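## Task

Lift the green 2x4 brick and place it into the blue bin, without moving any other brick. Releasing is allowed as soon as some part of the brick is within the bin. Finish with the gripper opened and the arm pulled away from it.

## Robot and tools

Robot: one arm with six revolute joints and a parallel two-finger gripper, fixed on a base that may sit slightly tilted on the table. There is only this one arm, so each command row describes that arm alone.

Scene frame: origin on the table surface directly under the arm base, +z up, +x forward, +y to the left when facing along +x. Units are metres and radians. The gripper's fingers extend along its own +x axis and close along its own y axis. The reported end_effector_position is the midpoint between the finger pads, roughly 3 to 4 cm short of the fingertips; at long reach it can be somewhat wrong.

Tool execute_actions, argument actions: a list holding zero or one item. An empty list only fetches the current state. A motion item is {"rows": [...], "steps": n}, with n from 1 to 15 (default 15, each step 1/30 s) and 1 to 15 rows. Every row is seven plain numbers, all absolute targets, not offsets: waist, shoulder, elbow, wrist pitch, wrist yaw, wrist roll (joint angles in radians, same order as the Joint positions line), then the gripper opening. One row is used per step; if steps exceed rows, the final row is held. A wait item is {"steps": n} with n up to 300 and no rows; it sends nothing new. Optional pictures (true/false) chooses whether camera images come back; by default they do.

Joint ranges (rad): waist -3.054 to 3.054, shoulder 0.000 to 3.142, elbow 0.000 to 2.356, wrist pitch -1.571 to 1.571, wrist yaw -1.571 to 1.571, wrist roll -3.142 to 3.142. The true stops may differ by up to 0.010. A target more than 0.010 beyond a stated end, and farther out than the joint's last reported angle, gets the whole call refused (nothing moves). Targets past the real stop are clipped, reported as "joint sent to its limit"; that line may refer to an earlier, still-running action, and its absence proves nothing.

Gripper opening: scale -1 to 1, +1 fully open (pad gap 0.088 m). Empty fingers touch near -0.80; going lower has no further effect. Closing from fully open needs about 0.5 s or more. grip_measured reports the actual finger opening on that same scale. To hold a brick, keep commanding a value well below grip_measured; a larger gap squeezes harder (about 34 N per pad at most). Readings may carry a constant error near 1 mm. Avoid snapping shut fast, which can overshoot in force and even pop the fingers open.

Motion limits: each step, each joint's target is kept within a lead of its measured angle (0.211 rad for waist, shoulder, elbow; 0.213 wrist pitch; 0.267 wrist yaw; 0.228 wrist roll), and all targets are scaled back if they would put the hand more than 70 mm from where it is. Large moves therefore take several calls. Friction may leave a joint short of its target, especially at long reach, and tiny changes may not register; check Joint positions after each move. Between calls the arm keeps heading to the last row sent until it settles, stalls, or a step is HELD.

Result lines: the state line gives end_effector_position (m), end_effector_quat_wxyz and velocities (m/s, rad/s) in the scene frame. Joint positions and Joint velocities list the six joints in order, then the pad gap (m, m/s). "joint command not followed" means a clearance check altered or blocked targets (mounts and posts count as part of the arm). HELD marks steps where your row was partly or wholly not sent. MOTOR HOT warns from 50 °C; at 95 °C an OVER-TEMPERATURE FAULT holds the arm, and if it does not cool within 30 to 60 s power cuts and the arm drops limp, releasing anything held. Holding loads, even while idle, heats motors. If contact torque hits a joint's load limit (N m: waist 16.8, shoulder 20.8, elbow 20.8, wrist pitch 5.49, wrist yaw 5.47, wrist roll 5.13; a carried object's weight adds), the arm halts for 10 s and the rest of that call is dropped.

Cameras: cam_head_left and cam_head_right (fixed, 672x504) and cam_wrist (on the hand, 672x504), with pinhole-plus-radial calibrations given as K, D and T_world_to_cam mapping scene coordinates into each camera. These can be off by a couple of degrees and several millimetres. Tool zoom_image takes camera (one of those three names) and region [x0, y0, x1, y1] in that camera's pixels, origin top-left, at most 504 by 504, and returns a finer view of the latest image.

Tool finished_scene takes scene (1 or 2), ends that scene irreversibly, reports success and gives the next task. Finish only after the brick is released and the arm has backed away. Replying with no tool call ends everything.

Avoid: dropping or slipping bricks, slamming into the table or pile, shoving hard, disturbing other bricks, and anything leaving the table, which fails the task. A loose object may occasionally be nudged by an outside push. Move smoothly and keep holds short.

Each tool is called in YAML: its name, and indented under it one key for each argument.

## Session

execute_actions:
  actions: []

Scene clock: 0.00 s of 4185.00 s.
end_effector_position=(+0.3403, +0.2637, +0.0998) grip_measured=+0.854 end_effector_quat_wxyz=(+0.114, +0.688, +0.331, -0.635) end_effector_velocity=(-0.005, -0.001, +0.002) end_effector_angular_velocity=(+0.007, +0.023, +0.011)
Joint positions: [ 0.555  1.171  1.105 -0.544 -0.113  3.084  0.081]
Joint velocities: [-0.002 -0.007 -0.002 -0.022 -0.022 -0.007  0.   ]
Motor temperatures (°C, as the motors report them): [24 27 26 25 26 24]
Heat: hottest shoulder 27 °C (+0.0 °C/min).
camera_calibration (this result's frames):
cam_wrist: T_world_to_cam=[[-0.587952, 0.762268, 0.270665, -0.0211508], [0.753244, 0.393974, 0.526695, -0.393068], [0.294848, 0.513548, -0.805812, -0.0833665], [0, 0, 0, 1]] pos_world=[0.308221, 0.213794, 0.145574]

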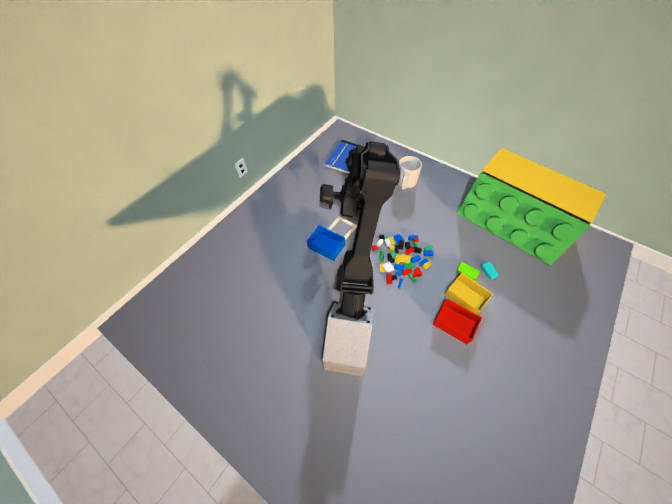

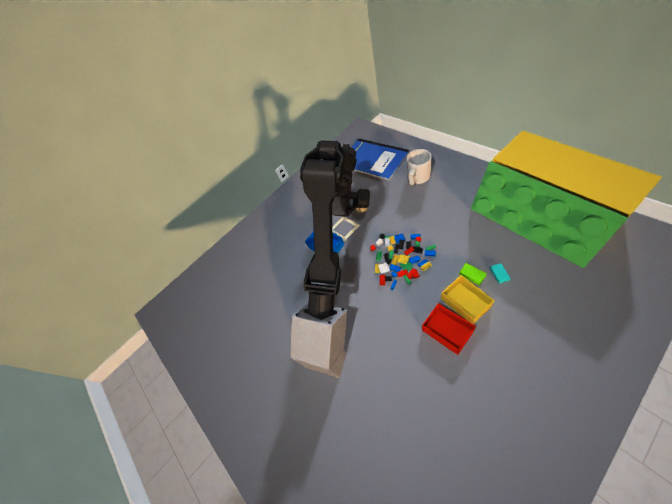

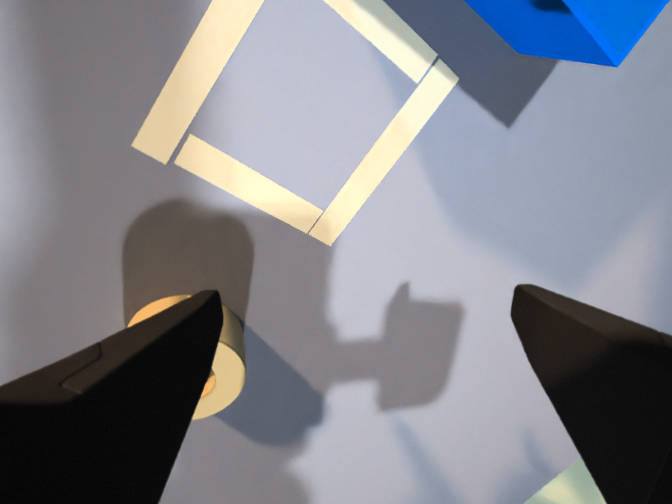

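execute_actions:
  actions:
    - {"rows":[[0.5,0.8,1.05,-0.6,-0.2,0,0.3],[0.5,0.8,1.05,-0.6,-0.2,0,0.3],[0.5,0.8,1.05,-0.6,-0.2,0,0.3],[-0.4,0.7,0.9,-0.9,-0.4,0,0.3]]}
  pictures: false

execute_actions:
  actions:
    - {"steps":45}

Scene clock: 1.20 s of 4185.00 s.
end_effector_position=(+0.3152, +0.1055, +0.1765) grip_measured=+0.304 end_effector_quat_wxyz=(+0.364, +0.644, +0.379, -0.556) end_effector_velocity=(+0.075, -0.343, +0.048) end_effector_angular_velocity=(-1.251, -0.580, +0.630)
Joint positions: [-0.117  0.719  0.916 -0.887 -0.389  2.196  0.054]
Joint velocities: [-1.692 -0.071 -0.056 -0.11  -0.051 -1.824 -0.002]
Motor temperatures (°C, as the motors report them): [24 27 26 25 26 24]
Heat: hottest shoulder 27 °C (+0.0 °C/min).
Steps of this call (steps 1 to 21: nothing new was sent; steps 22 to 36: all 15 steps of this action). Readings (joint positions):
22: [0.548 1.146 1.097 -0.546 -0.132 3.031]
23: [0.536 1.111 1.081 -0.570 -0.149 2.968]
25: [0.495 1.013 1.045 -0.607 -0.216 2.854]
29: [0.277 0.804 0.953 -0.813 -0.340 2.622]
36: the state above

Scene clock: 2.70 s of 4185.00 s.
end_effector_position=(+0.3250, +0.0496, +0.1909) grip_measured=+0.300 end_effector_quat_wxyz=(+0.765, -0.034, +0.641, -0.050) end_effector_velocity=(+0.001, -0.002, +0.000) end_effector_angular_velocity=(-0.016, -0.003, +0.036)
Joint positions: [-0.397  0.71   0.912 -0.897 -0.395  0.007  0.054]
Joint velocities: [-0.002 -0.002 -0.002  0.007  0.007 -0.037 -0.   ]
Motor temperatures (°C, as the motors report them): [24 27 26 25 26 24]
Heat: hottest shoulder 27 °C (+0.0 °C/min).
Steps of this call (steps 1 to 45: the robot went on to your last target). Readings (joint positions):
1: [-0.173 0.718 0.914 -0.890 -0.391 2.135]
2: [-0.229 0.716 0.913 -0.892 -0.391 2.075]
4: [-0.317 0.714 0.912 -0.894 -0.393 1.953]
8: [-0.377 0.711 0.912 -0.896 -0.395 1.710]
45: the state above
camera_calibration (this result's frames):
cam_wrist: T_world_to_cam=[[-0.050481, -0.991692, 0.118316, 0.049802], [-0.970815, 0.0765353, 0.227288, 0.28802], [-0.234455, -0.103389, -0.966613, 0.337788], [0, 0, 0, 1]] pos_world=[0.361324, 0.0622683, 0.255155]

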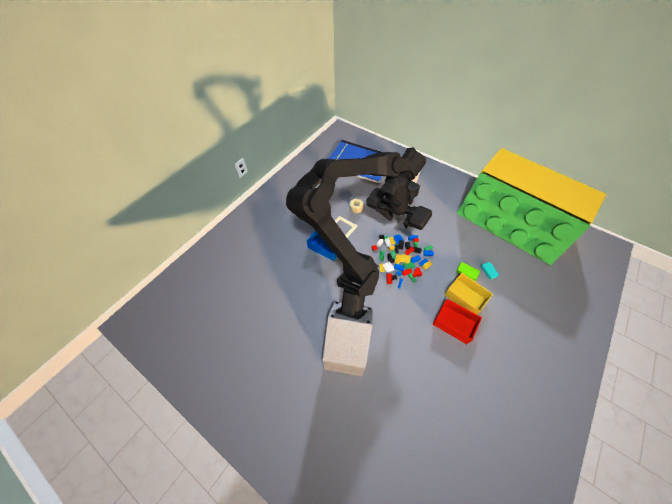

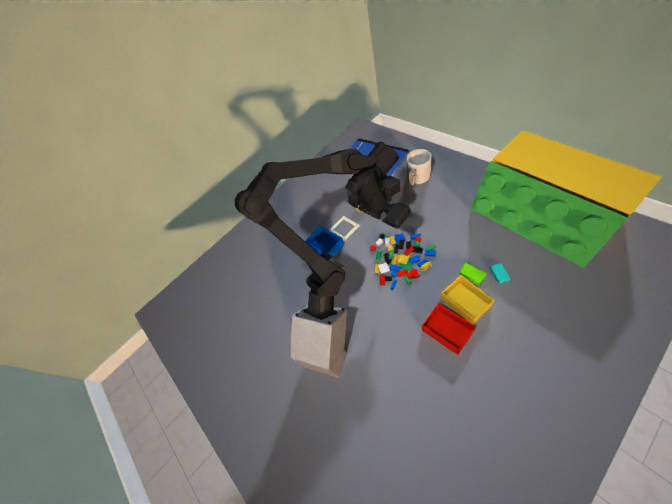

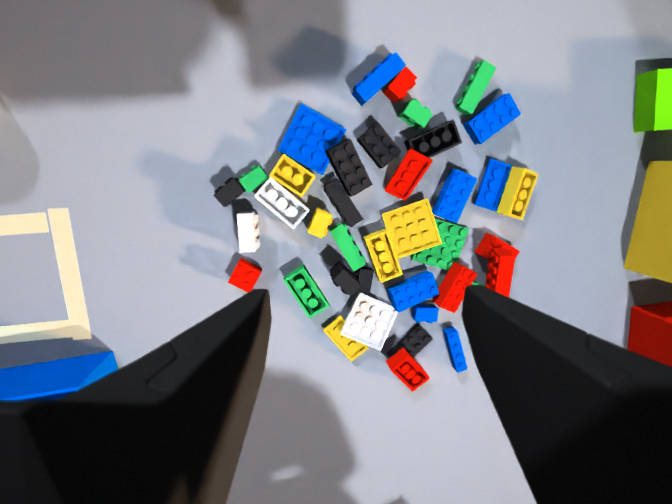

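zoom_image:
  camera: "cam_wrist"
  region: [210,50,530,350]

zoom_image:
  camera: "cam_head_right"
  region: [360,225,450,295]

Region (210, 50, 530, 350) of cam_wrist's 672x504 image, scaled by 1.575, with more detail than that image has; it fills the top 472 rows of this view, and the rest is white.

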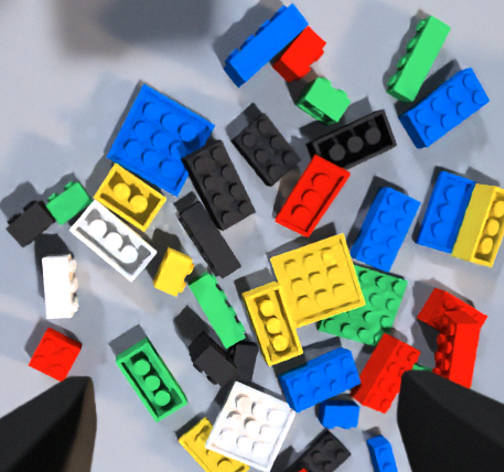

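Region (360, 225, 450, 295) of cam_head_right's 672x504 image, scaled by 5.600, with more detail than that image has.

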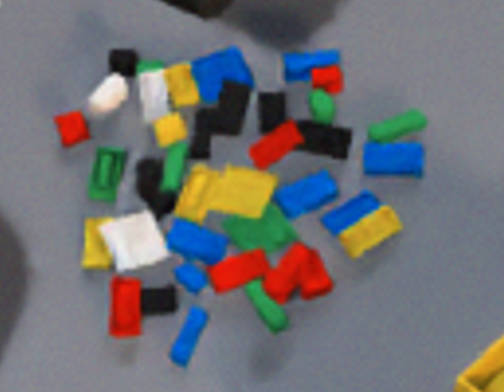

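execute_actions:
  actions:
    - {"rows":[[-0.3,0.74,0.85,-0.8,-0.36,-0.1,0],[-0.3,0.74,0.8,-0.75,-0.36,-0.1,0],[-0.25,0.78,0.75,-0.7,-0.34,-0.2,0],[-0.2,0.82,0.7,-0.63,-0.33,-0.2,0],[-0.15,0.86,0.65,-0.56,-0.32,-0.3,-0.2],[-0.12,0.9,0.61,-0.5,-0.31,-0.35,-0.2],[-0.088,0.95,0.575,-0.443,-0.296,-0.385,-0.27]]}
  pictures: false

execute_actions:
  actions:
    - {"steps":10}

Scene clock: 6.33 s of 4185.00 s.
end_effector_position=(+0.2756, +0.0561, +0.0663) grip_measured=-0.258 end_effector_quat_wxyz=(+0.681, -0.179, +0.688, +0.177) end_effector_velocity=(+0.033, +0.018, -0.004) end_effector_angular_velocity=(+0.054, -0.151, +0.202)
Joint positions: [-0.098  0.935  0.585 -0.457 -0.304 -0.372  0.026]
Joint velocities: [ 0.056  0.002 -0.002  0.183  0.007 -0.11  -0.006]
Motor temperatures (°C, as the motors report them): [24 27 27 25 26 24]
Heat: hottest shoulder 27 °C (+0.0 °C/min).
Steps of this call (steps 1 to 15: the robot went on to your last target; steps 16 to 94: nothing new was sent; steps 95 to 109: all 15 steps of this action). Readings (joint positions):
95: [-0.383 0.710 0.903 -0.878 -0.388 -0.020]
96: [-0.360 0.710 0.885 -0.839 -0.385 -0.043]
98: [-0.301 0.730 0.828 -0.753 -0.365 -0.115]
102: [-0.169 0.856 0.677 -0.566 -0.326 -0.282]
109: the state above

Scene clock: 6.67 s of 4185.00 s.
end_effector_position=(+0.2771, +0.0573, +0.0655) grip_measured=-0.269 end_effector_quat_wxyz=(+0.682, -0.184, +0.684, +0.183) end_effector_velocity=(-0.003, -0.000, -0.001) end_effector_angular_velocity=(+0.004, +0.012, +0.017)
Joint positions: [-0.092  0.937  0.584 -0.446 -0.301 -0.382  0.026]
Joint velocities: [-0.002  0.002 -0.002 -0.007 -0.007 -0.022 -0.   ]
Motor temperatures (°C, as the motors report them): [24 27 27 25 26 24]
Heat: hottest shoulder 27 °C (+0.0 °C/min).
Steps of this call (steps 1 to 10: the robot went on to your last target). Readings (joint positions):
1: [-0.096 0.936 0.585 -0.453 -0.304 -0.374]
2: [-0.095 0.936 0.584 -0.451 -0.303 -0.376]
4: [-0.093 0.936 0.584 -0.450 -0.302 -0.379]
8: [-0.092 0.937 0.584 -0.447 -0.301 -0.381]
10: the state above
camera_calibration (this result's frames):
cam_wrist: T_world_to_cam=[[0.486395, -0.873718, 0.00603604, -0.0783086], [-0.80156, -0.443454, 0.401061, 0.240911], [-0.347738, -0.199913, -0.916031, 0.239762], [0, 0, 0, 1]] pos_world=[0.314568, 0.0863451, 0.123482]

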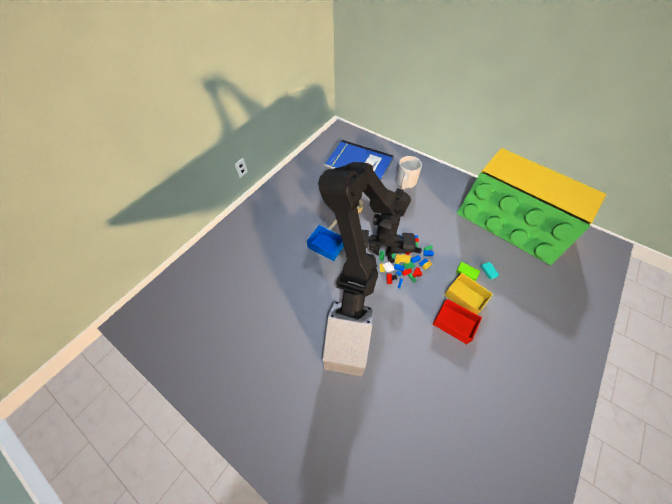

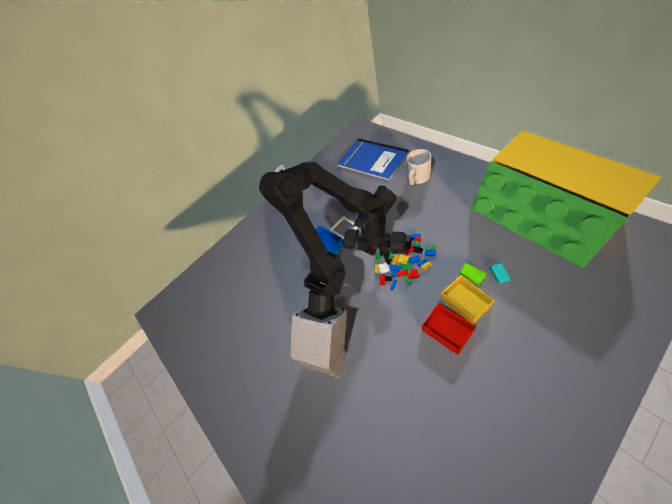

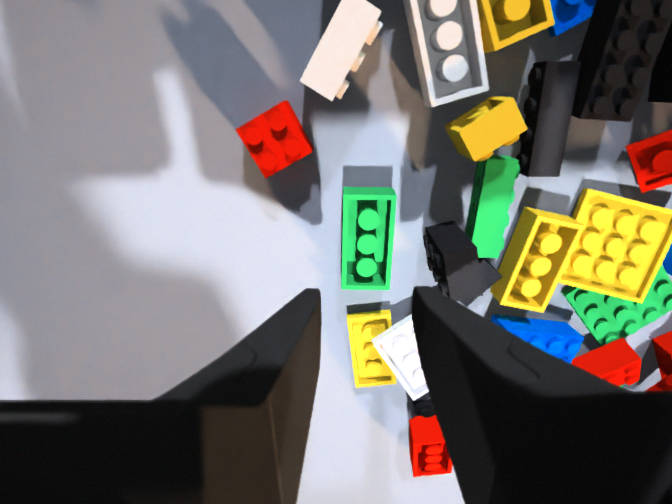

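execute_actions:
  actions:
    - {"rows":[[-0.08,0.975,0.575,-0.41,-0.29,-0.375,-0.31],[-0.08,0.975,0.575,-0.41,-0.29,-0.375,-0.31],[-0.07,1.0,0.57,-0.385,-0.28,-0.37,-0.31],[-0.07,1.0,0.57,-0.385,-0.28,-0.37,-0.31],[-0.058,1.03,0.568,-0.345,-0.274,-0.36,-0.31]]}

Scene clock: 8.57 s of 4185.00 s.
end_effector_position=(+0.2810, +0.0578, +0.0479) grip_measured=-0.309 end_effector_quat_wxyz=(+0.683, -0.186, +0.682, +0.184) end_effector_velocity=(-0.004, +0.001, -0.002) end_effector_angular_velocity=(+0.006, +0.018, +0.004)
Joint positions: [-0.062  1.016  0.576 -0.35  -0.28  -0.363  0.024]
Joint velocities: [ 0.002  0.007 -0.002 -0.007 -0.007 -0.007 -0.   ]
Motor temperatures (°C, as the motors report them): [24 27 27 25 26 24]
Heat: hottest shoulder 27 °C (+0.0 °C/min).
Steps of this call (steps 1 to 30: the robot went on to your last target; steps 31 to 42: nothing new was sent; steps 43 to 57: all 15 steps of this action). Readings (joint positions):
43: [-0.091 0.941 0.584 -0.439 -0.300 -0.382]
44: [-0.088 0.946 0.584 -0.429 -0.298 -0.382]
46: [-0.082 0.964 0.583 -0.409 -0.292 -0.378]
50: [-0.067 1.006 0.578 -0.366 -0.283 -0.367]
57: the state above
camera_calibration (this result's frames):
cam_wrist: T_world_to_cam=[[0.490527, -0.871391, 0.00778566, -0.0810275], [-0.800792, -0.447226, 0.398398, 0.251454], [-0.343678, -0.20166, -0.91718, 0.224148], [0, 0, 0, 1]] pos_world=[0.318143, 0.0870515, 0.106036]

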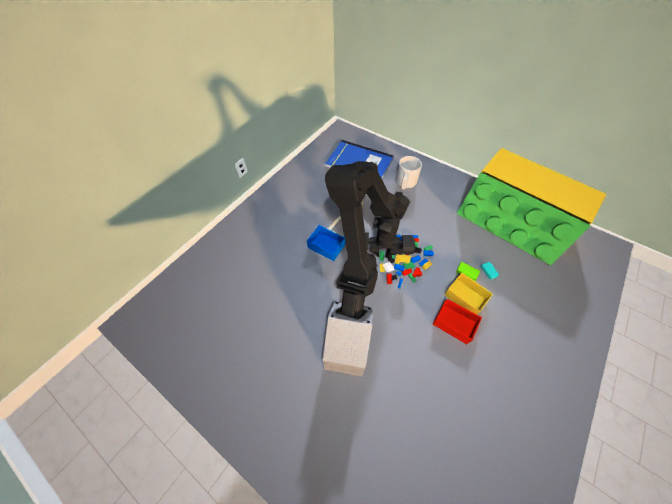

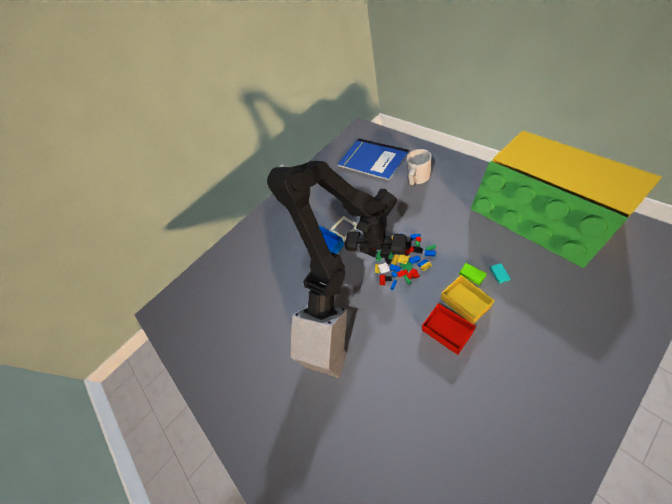

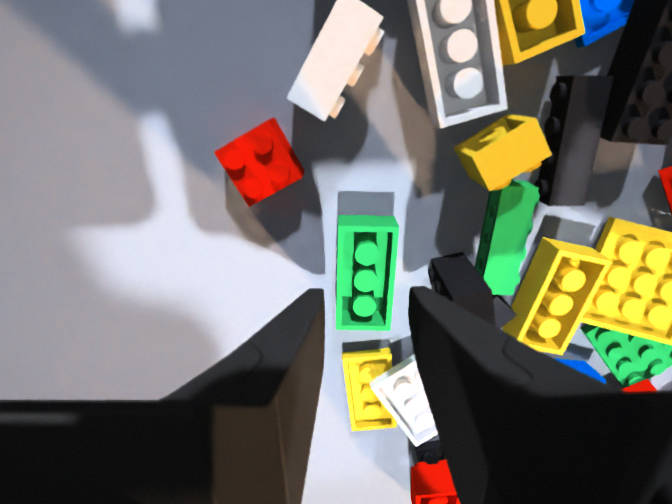

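execute_actions:
  actions:
    - {"rows":[[-0.046,1.066,0.568,-0.309,-0.27,-0.36,-0.36]],"steps":12}
  pictures: false

execute_actions:
  actions:
    - {"rows":[[-0.046,1.066,0.568,-0.309,-0.27,-0.36,-0.42],[-0.046,1.066,0.568,-0.309,-0.27,-0.36,-0.48],[-0.046,1.066,0.568,-0.309,-0.27,-0.36,-0.54],[-0.046,1.066,0.568,-0.309,-0.27,-0.36,-0.63]],"steps":12}

zoom_image:
  camera: "cam_head_left"
  region: [295,210,365,270]

Scene clock: 10.03 s of 4185.00 s.
end_effector_position=(+0.2816, +0.0584, +0.0401) grip_measured=-0.359 end_effector_quat_wxyz=(+0.681, -0.187, +0.683, +0.188) end_effector_velocity=(-0.001, +0.002, -0.002) end_effector_angular_velocity=(+0.020, +0.005, +0.005)
Joint positions: [-0.05   1.052  0.574 -0.313 -0.275 -0.363  0.021]
Joint velocities: [-0.002  0.007 -0.002  0.007 -0.022 -0.007 -0.001]
Motor temperatures (°C, as the motors report them): [24 27 27 25 26 24]
Heat: hottest shoulder 27 °C (+0.0 °C/min).
Steps of this call (steps 1 to 15: the robot went on to your last target; steps 16 to 32: nothing new was sent; steps 33 to 44: all 12 steps of this action). Readings (joint positions):
33: [-0.060 1.022 0.575 -0.340 -0.278 -0.363]
34: [-0.057 1.030 0.575 -0.329 -0.277 -0.363]
36: [-0.053 1.043 0.575 -0.322 -0.276 -0.363]
40: [-0.051 1.052 0.574 -0.314 -0.275 -0.363]
44: the state above

Scene clock: 10.43 s of 4185.00 s.
end_effector_position=(+0.2817, +0.0585, +0.0400) grip_measured=-0.480 end_effector_quat_wxyz=(+0.681, -0.187, +0.682, +0.188) end_effector_velocity=(-0.002, +0.003, +0.001) end_effector_angular_velocity=(+0.020, +0.005, +0.020)
Joint positions: [-0.05   1.053  0.574 -0.311 -0.275 -0.363  0.015]
Joint velocities: [-0.002 -0.007 -0.002 -0.007 -0.022 -0.022 -0.   ]
Motor temperatures (°C, as the motors report them): [24 27 27 25 26 24]
Heat: hottest shoulder 27 °C (+0.0 °C/min).
Steps of this call (steps 1 to 12: all 12 steps of this action). Readings (joint positions):
1: [-0.050 1.053 0.574 -0.312 -0.275 -0.363]
2: [-0.050 1.053 0.574 -0.312 -0.275 -0.363]
4: [-0.050 1.053 0.574 -0.312 -0.275 -0.363]
8: [-0.050 1.053 0.574 -0.311 -0.275 -0.363]
12: the state above
camera_calibration (this result's frames):
cam_wrist: T_world_to_cam=[[0.497371, -0.867533, 0.00307381, -0.0826409], [-0.7959, -0.454887, 0.399526, 0.254565], [-0.345204, -0.201159, -0.916717, 0.217671], [0, 0, 0, 1]] pos_world=[0.318852, 0.087891, 0.0980914]

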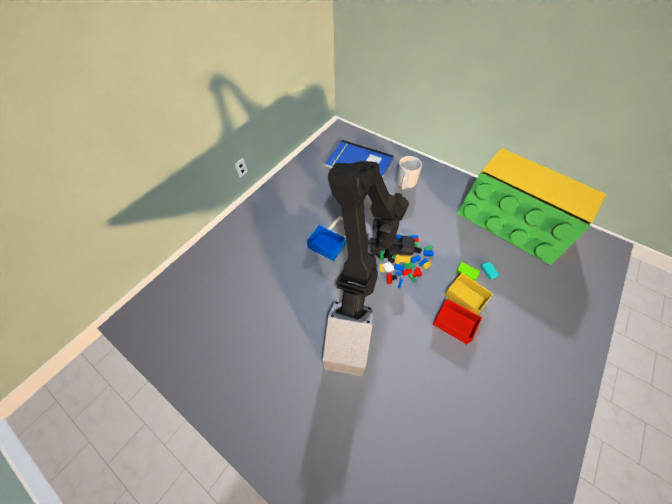

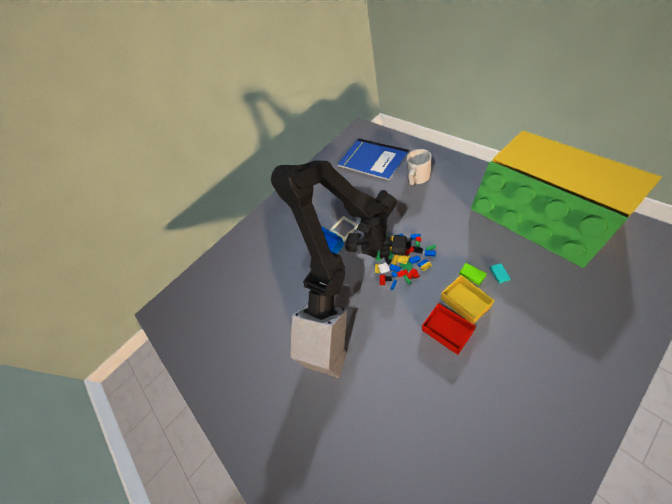

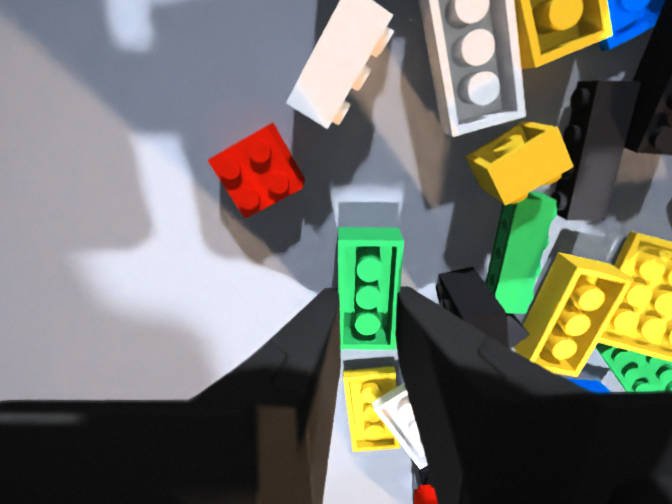

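Region (295, 210, 365, 270) of cam_head_left's 672x504 image, scaled by 7.200, with more detail than that image has; it fills the top 432 rows of this view, and the rest is white.

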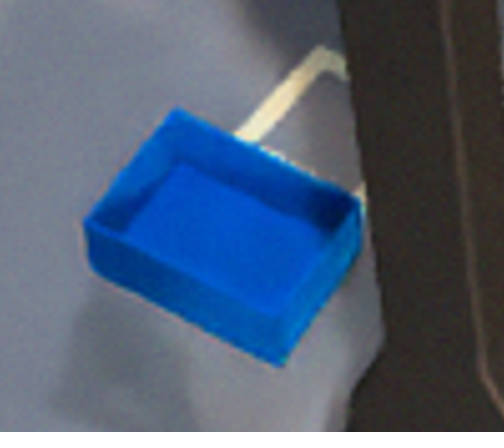

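execute_actions:
  actions:
    - {"rows":[[-0.055,1.02,0.58,-0.33,-0.28,-0.36,-0.63],[-0.065,0.99,0.585,-0.36,-0.28,-0.36,-0.63],[-0.075,0.96,0.59,-0.4,-0.29,-0.36,-0.63],[-0.09,0.93,0.6,-0.44,-0.3,-0.36,-0.63],[-0.1,0.89,0.62,-0.49,-0.3,-0.36,-0.63],[-0.1,0.85,0.64,-0.55,-0.3,-0.36,-0.63],[-0.1,0.8,0.66,-0.62,-0.3,-0.36,-0.63],[-0.1,0.74,0.7,-0.72,-0.3,-0.36,-0.63]]}
  pictures: false

execute_actions:
  actions:
    - {"rows":[[0.6,0.8,0.82,-0.78,0.2,0.45,-0.63]]}
  pictures: false

execute_actions:
  actions:
    - {"rows":[[1.145,1.04,0.835,-0.735,0.56,1.06,-0.63]]}
  pictures: false

execute_actions:
  actions:
    - {"steps":8}

Scene clock: 13.77 s of 4185.00 s.
end_effector_position=(+0.2842, +0.0737, +0.1195) grip_measured=-0.485 end_effector_quat_wxyz=(+0.695, -0.185, +0.672, +0.175) end_effector_velocity=(-0.060, -0.009, +0.003) end_effector_angular_velocity=(-0.039, +0.258, -0.069)
Joint positions: [-0.096  0.755  0.693 -0.7   -0.296 -0.363  0.015]
Joint velocities: [-0.012 -0.022  0.002 -0.3   -0.007 -0.022 -0.   ]
Motor temperatures (°C, as the motors report them): [24 28 27 25 26 24]
Heat: hottest shoulder 28 °C (+4.4 °C/min).
Steps of this call (steps 1 to 15: the robot went on to your last target; steps 16 to 85: nothing new was sent; steps 86 to 100: all 15 steps of this action). Readings (joint positions):
86: [-0.049 1.052 0.574 -0.311 -0.274 -0.363]
87: [-0.051 1.045 0.574 -0.322 -0.274 -0.363]
89: [-0.062 1.010 0.576 -0.371 -0.279 -0.362]
93: [-0.090 0.879 0.625 -0.545 -0.288 -0.362]
100: the state above

Scene clock: 14.27 s of 4185.00 s.
end_effector_position=(+0.2696, +0.1595, +0.1313) grip_measured=-0.484 end_effector_quat_wxyz=(+0.709, -0.072, +0.698, +0.069) end_effector_velocity=(-0.022, +0.039, +0.008) end_effector_angular_velocity=(+0.096, +0.034, -0.252)
Joint positions: [ 0.573  0.787  0.809 -0.776  0.187  0.406  0.015]
Joint velocities: [ 0.242 -0.002  0.012 -0.022  0.081  0.418  0.   ]
Motor temperatures (°C, as the motors report them): [24 28 27 25 26 24]
Heat: hottest shoulder 28 °C (+4.2 °C/min).
Steps of this call (steps 1 to 15: all 15 steps of this action). Readings (joint positions):
1: [-0.062 0.760 0.710 -0.729 -0.230 -0.307]
2: [-0.006 0.769 0.731 -0.745 -0.157 -0.244]
4: [0.109 0.780 0.773 -0.750 -0.019 -0.123]
8: [0.332 0.782 0.806 -0.769 0.138 0.121]
15: the state above

Scene clock: 14.77 s of 4185.00 s.
end_effector_position=(+0.2106, +0.2388, +0.1162) grip_measured=-0.485 end_effector_quat_wxyz=(+0.706, -0.005, +0.708, +0.005) end_effector_velocity=(-0.022, +0.012, +0.005) end_effector_angular_velocity=(+0.024, +0.033, -0.087)
Joint positions: [ 1.131  1.026  0.831 -0.737  0.551  1.04   0.015]
Joint velocities: [ 0.105  0.022 -0.002 -0.022  0.022  0.183 -0.   ]
Motor temperatures (°C, as the motors report them): [24 28 27 25 26 24]
Heat: hottest shoulder 28 °C (+4.1 °C/min).
Steps of this call (steps 1 to 15: all 15 steps of this action). Readings (joint positions):
1: [0.610 0.814 0.813 -0.777 0.257 0.464]
2: [0.664 0.856 0.824 -0.760 0.335 0.526]
4: [0.775 0.949 0.834 -0.742 0.439 0.648]
8: [0.999 1.021 0.831 -0.741 0.520 0.891]
15: the state above

Scene clock: 15.03 s of 4185.00 s.
end_effector_position=(+0.2091, +0.2402, +0.1168) grip_measured=-0.485 end_effector_quat_wxyz=(+0.706, -0.001, +0.708, +0.004) end_effector_velocity=(-0.003, +0.001, +0.001) end_effector_angular_velocity=(+0.010, +0.021, -0.004)
Joint positions: [ 1.141  1.027  0.831 -0.737  0.555  1.056  0.015]
Joint velocities: [ 0.002 -0.002  0.002 -0.007 -0.022  0.007 -0.   ]
Motor temperatures (°C, as the motors report them): [24 28 27 25 26 24]
Heat: hottest shoulder 28 °C (+4.0 °C/min).
Steps of this call (steps 1 to 8: the robot went on to your last target). Readings (joint positions):
1: [1.133 1.026 0.831 -0.737 0.552 1.045]
2: [1.136 1.027 0.831 -0.737 0.553 1.048]
4: [1.138 1.027 0.831 -0.737 0.554 1.052]
8: the state above
camera_calibration (this result's frames):
cam_wrist: T_world_to_cam=[[-0.00935262, -0.999955, 0.00125975, 0.24882], [-0.91614, 0.00907356, 0.400756, 0.162321], [-0.400749, 0.00259401, -0.916184, 0.262187], [0, 0, 0, 1]] pos_world=[0.256107, 0.246656, 0.174847]

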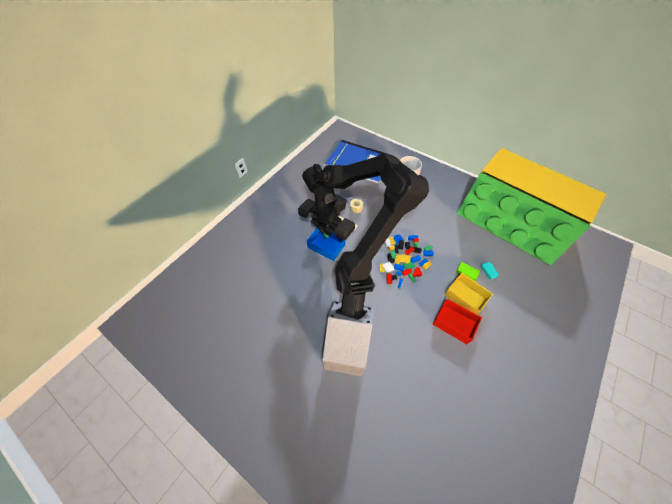

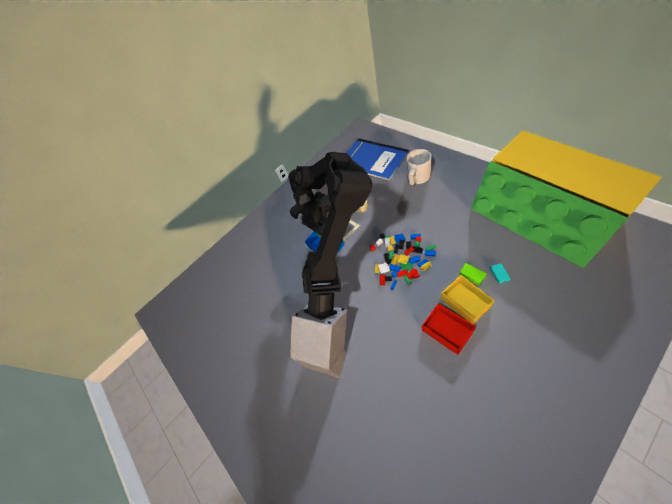

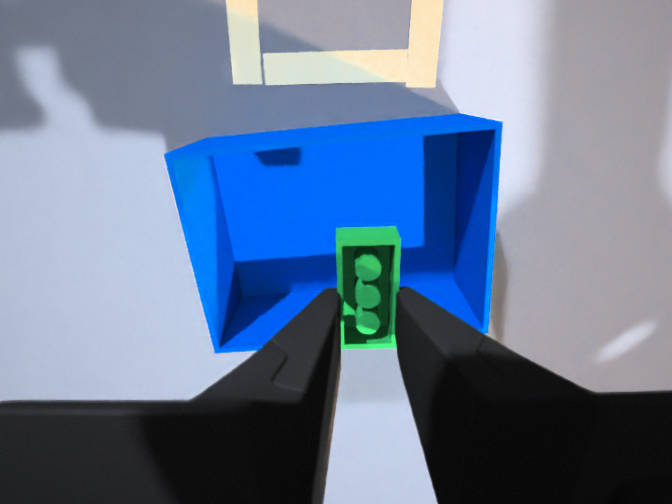

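execute_actions:
  actions:
    - {"rows":[[1.12,1.06,0.81,-0.7,0.54,1.04,-0.63],[1.11,1.08,0.8,-0.67,0.535,1.03,-0.63],[1.09,1.1,0.79,-0.63,0.525,1.02,-0.63],[1.08,1.115,0.78,-0.6,0.515,1.01,-0.63],[1.06,1.135,0.765,-0.56,0.505,1.0,-0.63],[1.045,1.15,0.755,-0.52,0.495,0.99,-0.63],[1.03,1.17,0.745,-0.485,0.485,0.98,-0.63],[1.015,1.186,0.732,-0.447,0.477,0.97,-0.63]]}

execute_actions:
  actions:
    - {"rows":[[1.015,1.186,0.732,-0.447,0.477,0.97,-0.25]],"steps":8}
  pictures: false

execute_actions:
  actions:
    - {"rows":[[1.04,1.13,0.77,-0.5,0.5,0.99,-0.25],[1.07,1.09,0.8,-0.56,0.52,1.0,-0.25],[1.1,1.05,0.82,-0.63,0.53,1.0,-0.25],[1.13,1.0,0.85,-0.7,0.55,1.0,-0.25],[1.15,0.92,0.9,-0.8,0.55,1.0,-0.25],[1.15,0.75,0.95,-0.95,0.55,1.0,-0.25]]}

Scene clock: 17.83 s of 4185.00 s.
end_effector_position=(+0.2043, +0.2425, +0.0613) grip_measured=-0.485 end_effector_quat_wxyz=(+0.705, +0.004, +0.709, -0.007) end_effector_velocity=(+0.015, +0.015, -0.003) end_effector_angular_velocity=(+0.081, -0.051, -0.052)
Joint positions: [ 1.022  1.171  0.741 -0.459  0.485  0.976  0.015]
Joint velocities: [-0.027 -0.002 -0.007  0.125 -0.022 -0.022 -0.   ]
Motor temperatures (°C, as the motors report them): [24 28 27 25 26 24]
Heat: hottest shoulder 28 °C (+3.4 °C/min).
Steps of this call (steps 1 to 30: the robot went on to your last target; steps 31 to 69: nothing new was sent; steps 70 to 84: all 15 steps of this action). Readings (joint positions):
70: [1.140 1.030 0.830 -0.731 0.555 1.056]
71: [1.135 1.036 0.828 -0.714 0.554 1.051]
73: [1.115 1.059 0.818 -0.666 0.542 1.035]
77: [1.059 1.128 0.773 -0.542 0.505 0.999]
84: the state above
camera_calibration (this result's frames):
cam_wrist: T_world_to_cam=[[-0.0323409, -0.999425, 0.0101674, 0.255117], [-0.914829, 0.0336975, 0.402433, 0.173765], [-0.402544, 0.00371366, -0.915393, 0.209425], [0, 0, 0, 1]] pos_world=[0.251519, 0.248337, 0.119184]

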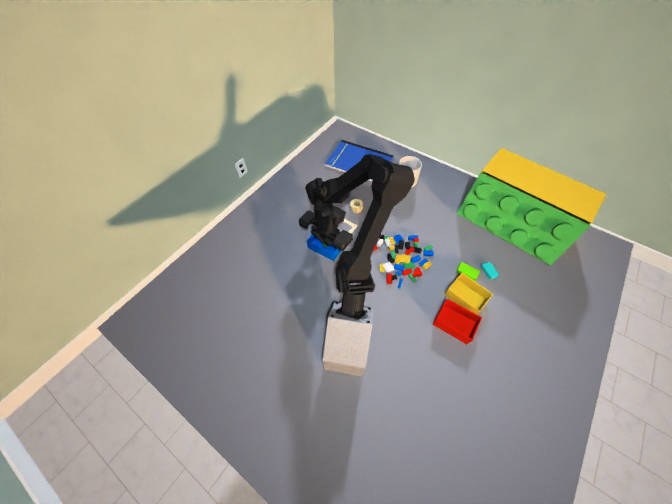

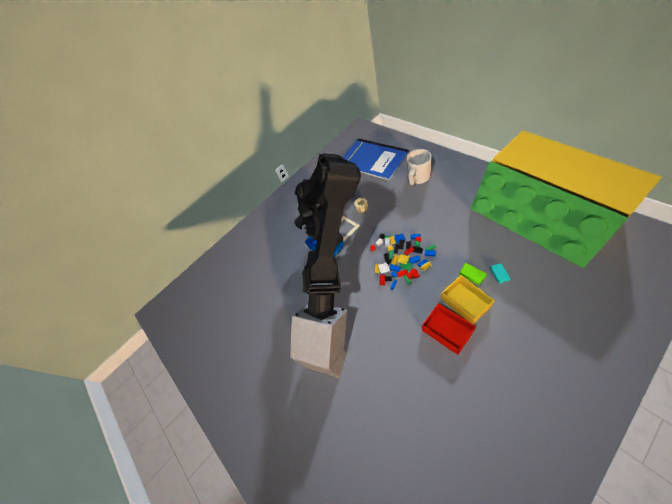

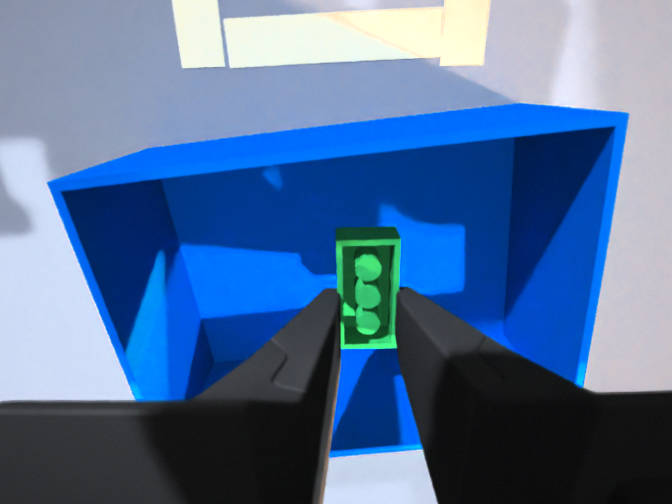

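Scene clock: 18.10 s of 4185.00 s.
end_effector_position=(+0.2053, +0.2433, +0.0608) grip_measured=-0.278 end_effector_quat_wxyz=(+0.706, +0.007, +0.708, -0.007) end_effector_velocity=(+0.003, -0.001, -0.001) end_effector_angular_velocity=(-0.004, -0.012, -0.001)
Joint positions: [ 1.019  1.172  0.74  -0.451  0.483  0.973  0.025]
Joint velocities: [-0.007 -0.002 -0.002  0.007  0.007 -0.007  0.013]
Motor temperatures (°C, as the motors report them): [24 28 27 25 26 24]
Heat: hottest shoulder 28 °C (+3.3 °C/min).
Steps of this call (steps 1 to 8: all 8 steps of this action). Readings (joint positions):
1: [1.021 1.171 0.740 -0.456 0.484 0.975]
2: [1.021 1.171 0.740 -0.454 0.484 0.974]
4: [1.020 1.172 0.740 -0.453 0.483 0.974]
8: the state above

Scene clock: 18.60 s of 4185.00 s.
end_effector_position=(+0.2506, +0.2222, +0.1918) grip_measured=-0.250 end_effector_quat_wxyz=(+0.730, +0.062, +0.679, +0.041) end_effector_velocity=(-0.033, -0.040, -0.005) end_effector_angular_velocity=(-0.176, +0.119, +0.162)
Joint positions: [ 1.143  0.764  0.946 -0.93   0.547  0.997  0.027]
Joint velocities: [ 0.022 -0.012 -0.002 -0.271 -0.007 -0.007  0.   ]
Motor temperatures (°C, as the motors report them): [24 28 27 25 26 24]
Heat: hottest shoulder 28 °C (+3.2 °C/min).
Steps of this call (steps 1 to 15: all 15 steps of this action). Readings (joint positions):
1: [1.021 1.170 0.743 -0.457 0.482 0.974]
2: [1.028 1.162 0.751 -0.486 0.488 0.979]
4: [1.064 1.118 0.776 -0.574 0.508 0.988]
8: [1.126 0.946 0.882 -0.766 0.530 0.993]
15: the state above
camera_calibration (this result's frames):
cam_wrist: T_world_to_cam=[[-0.041932, -0.98891, -0.142472, 0.264353], [-0.943077, -0.00791168, 0.33248, 0.194022], [-0.32992, 0.148303, -0.932287, 0.300442], [0, 0, 0, 1]] pos_world=[0.293184, 0.2184, 0.253253]

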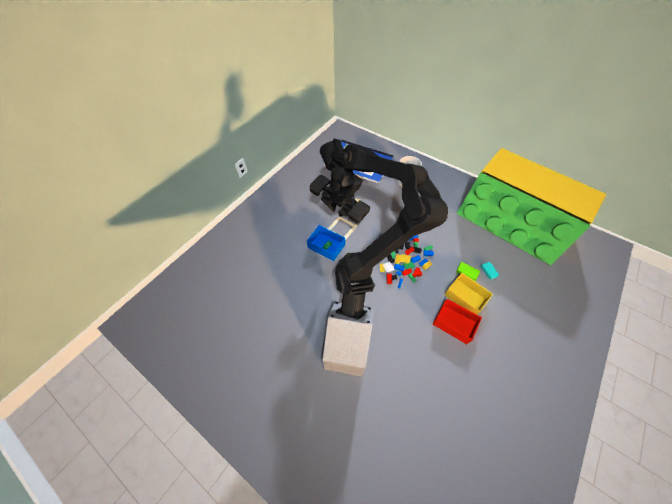

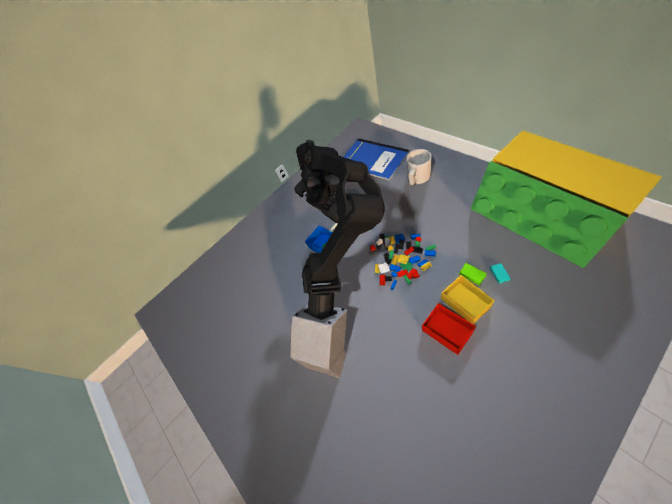

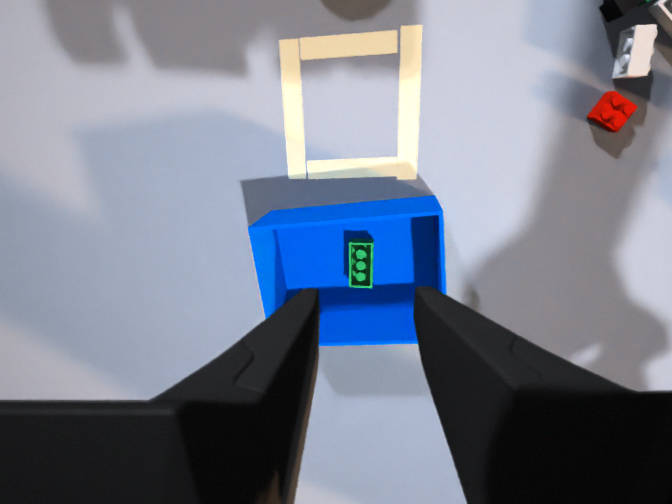

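finished_scene:
  scene: 2

The scene is finished: the task was done.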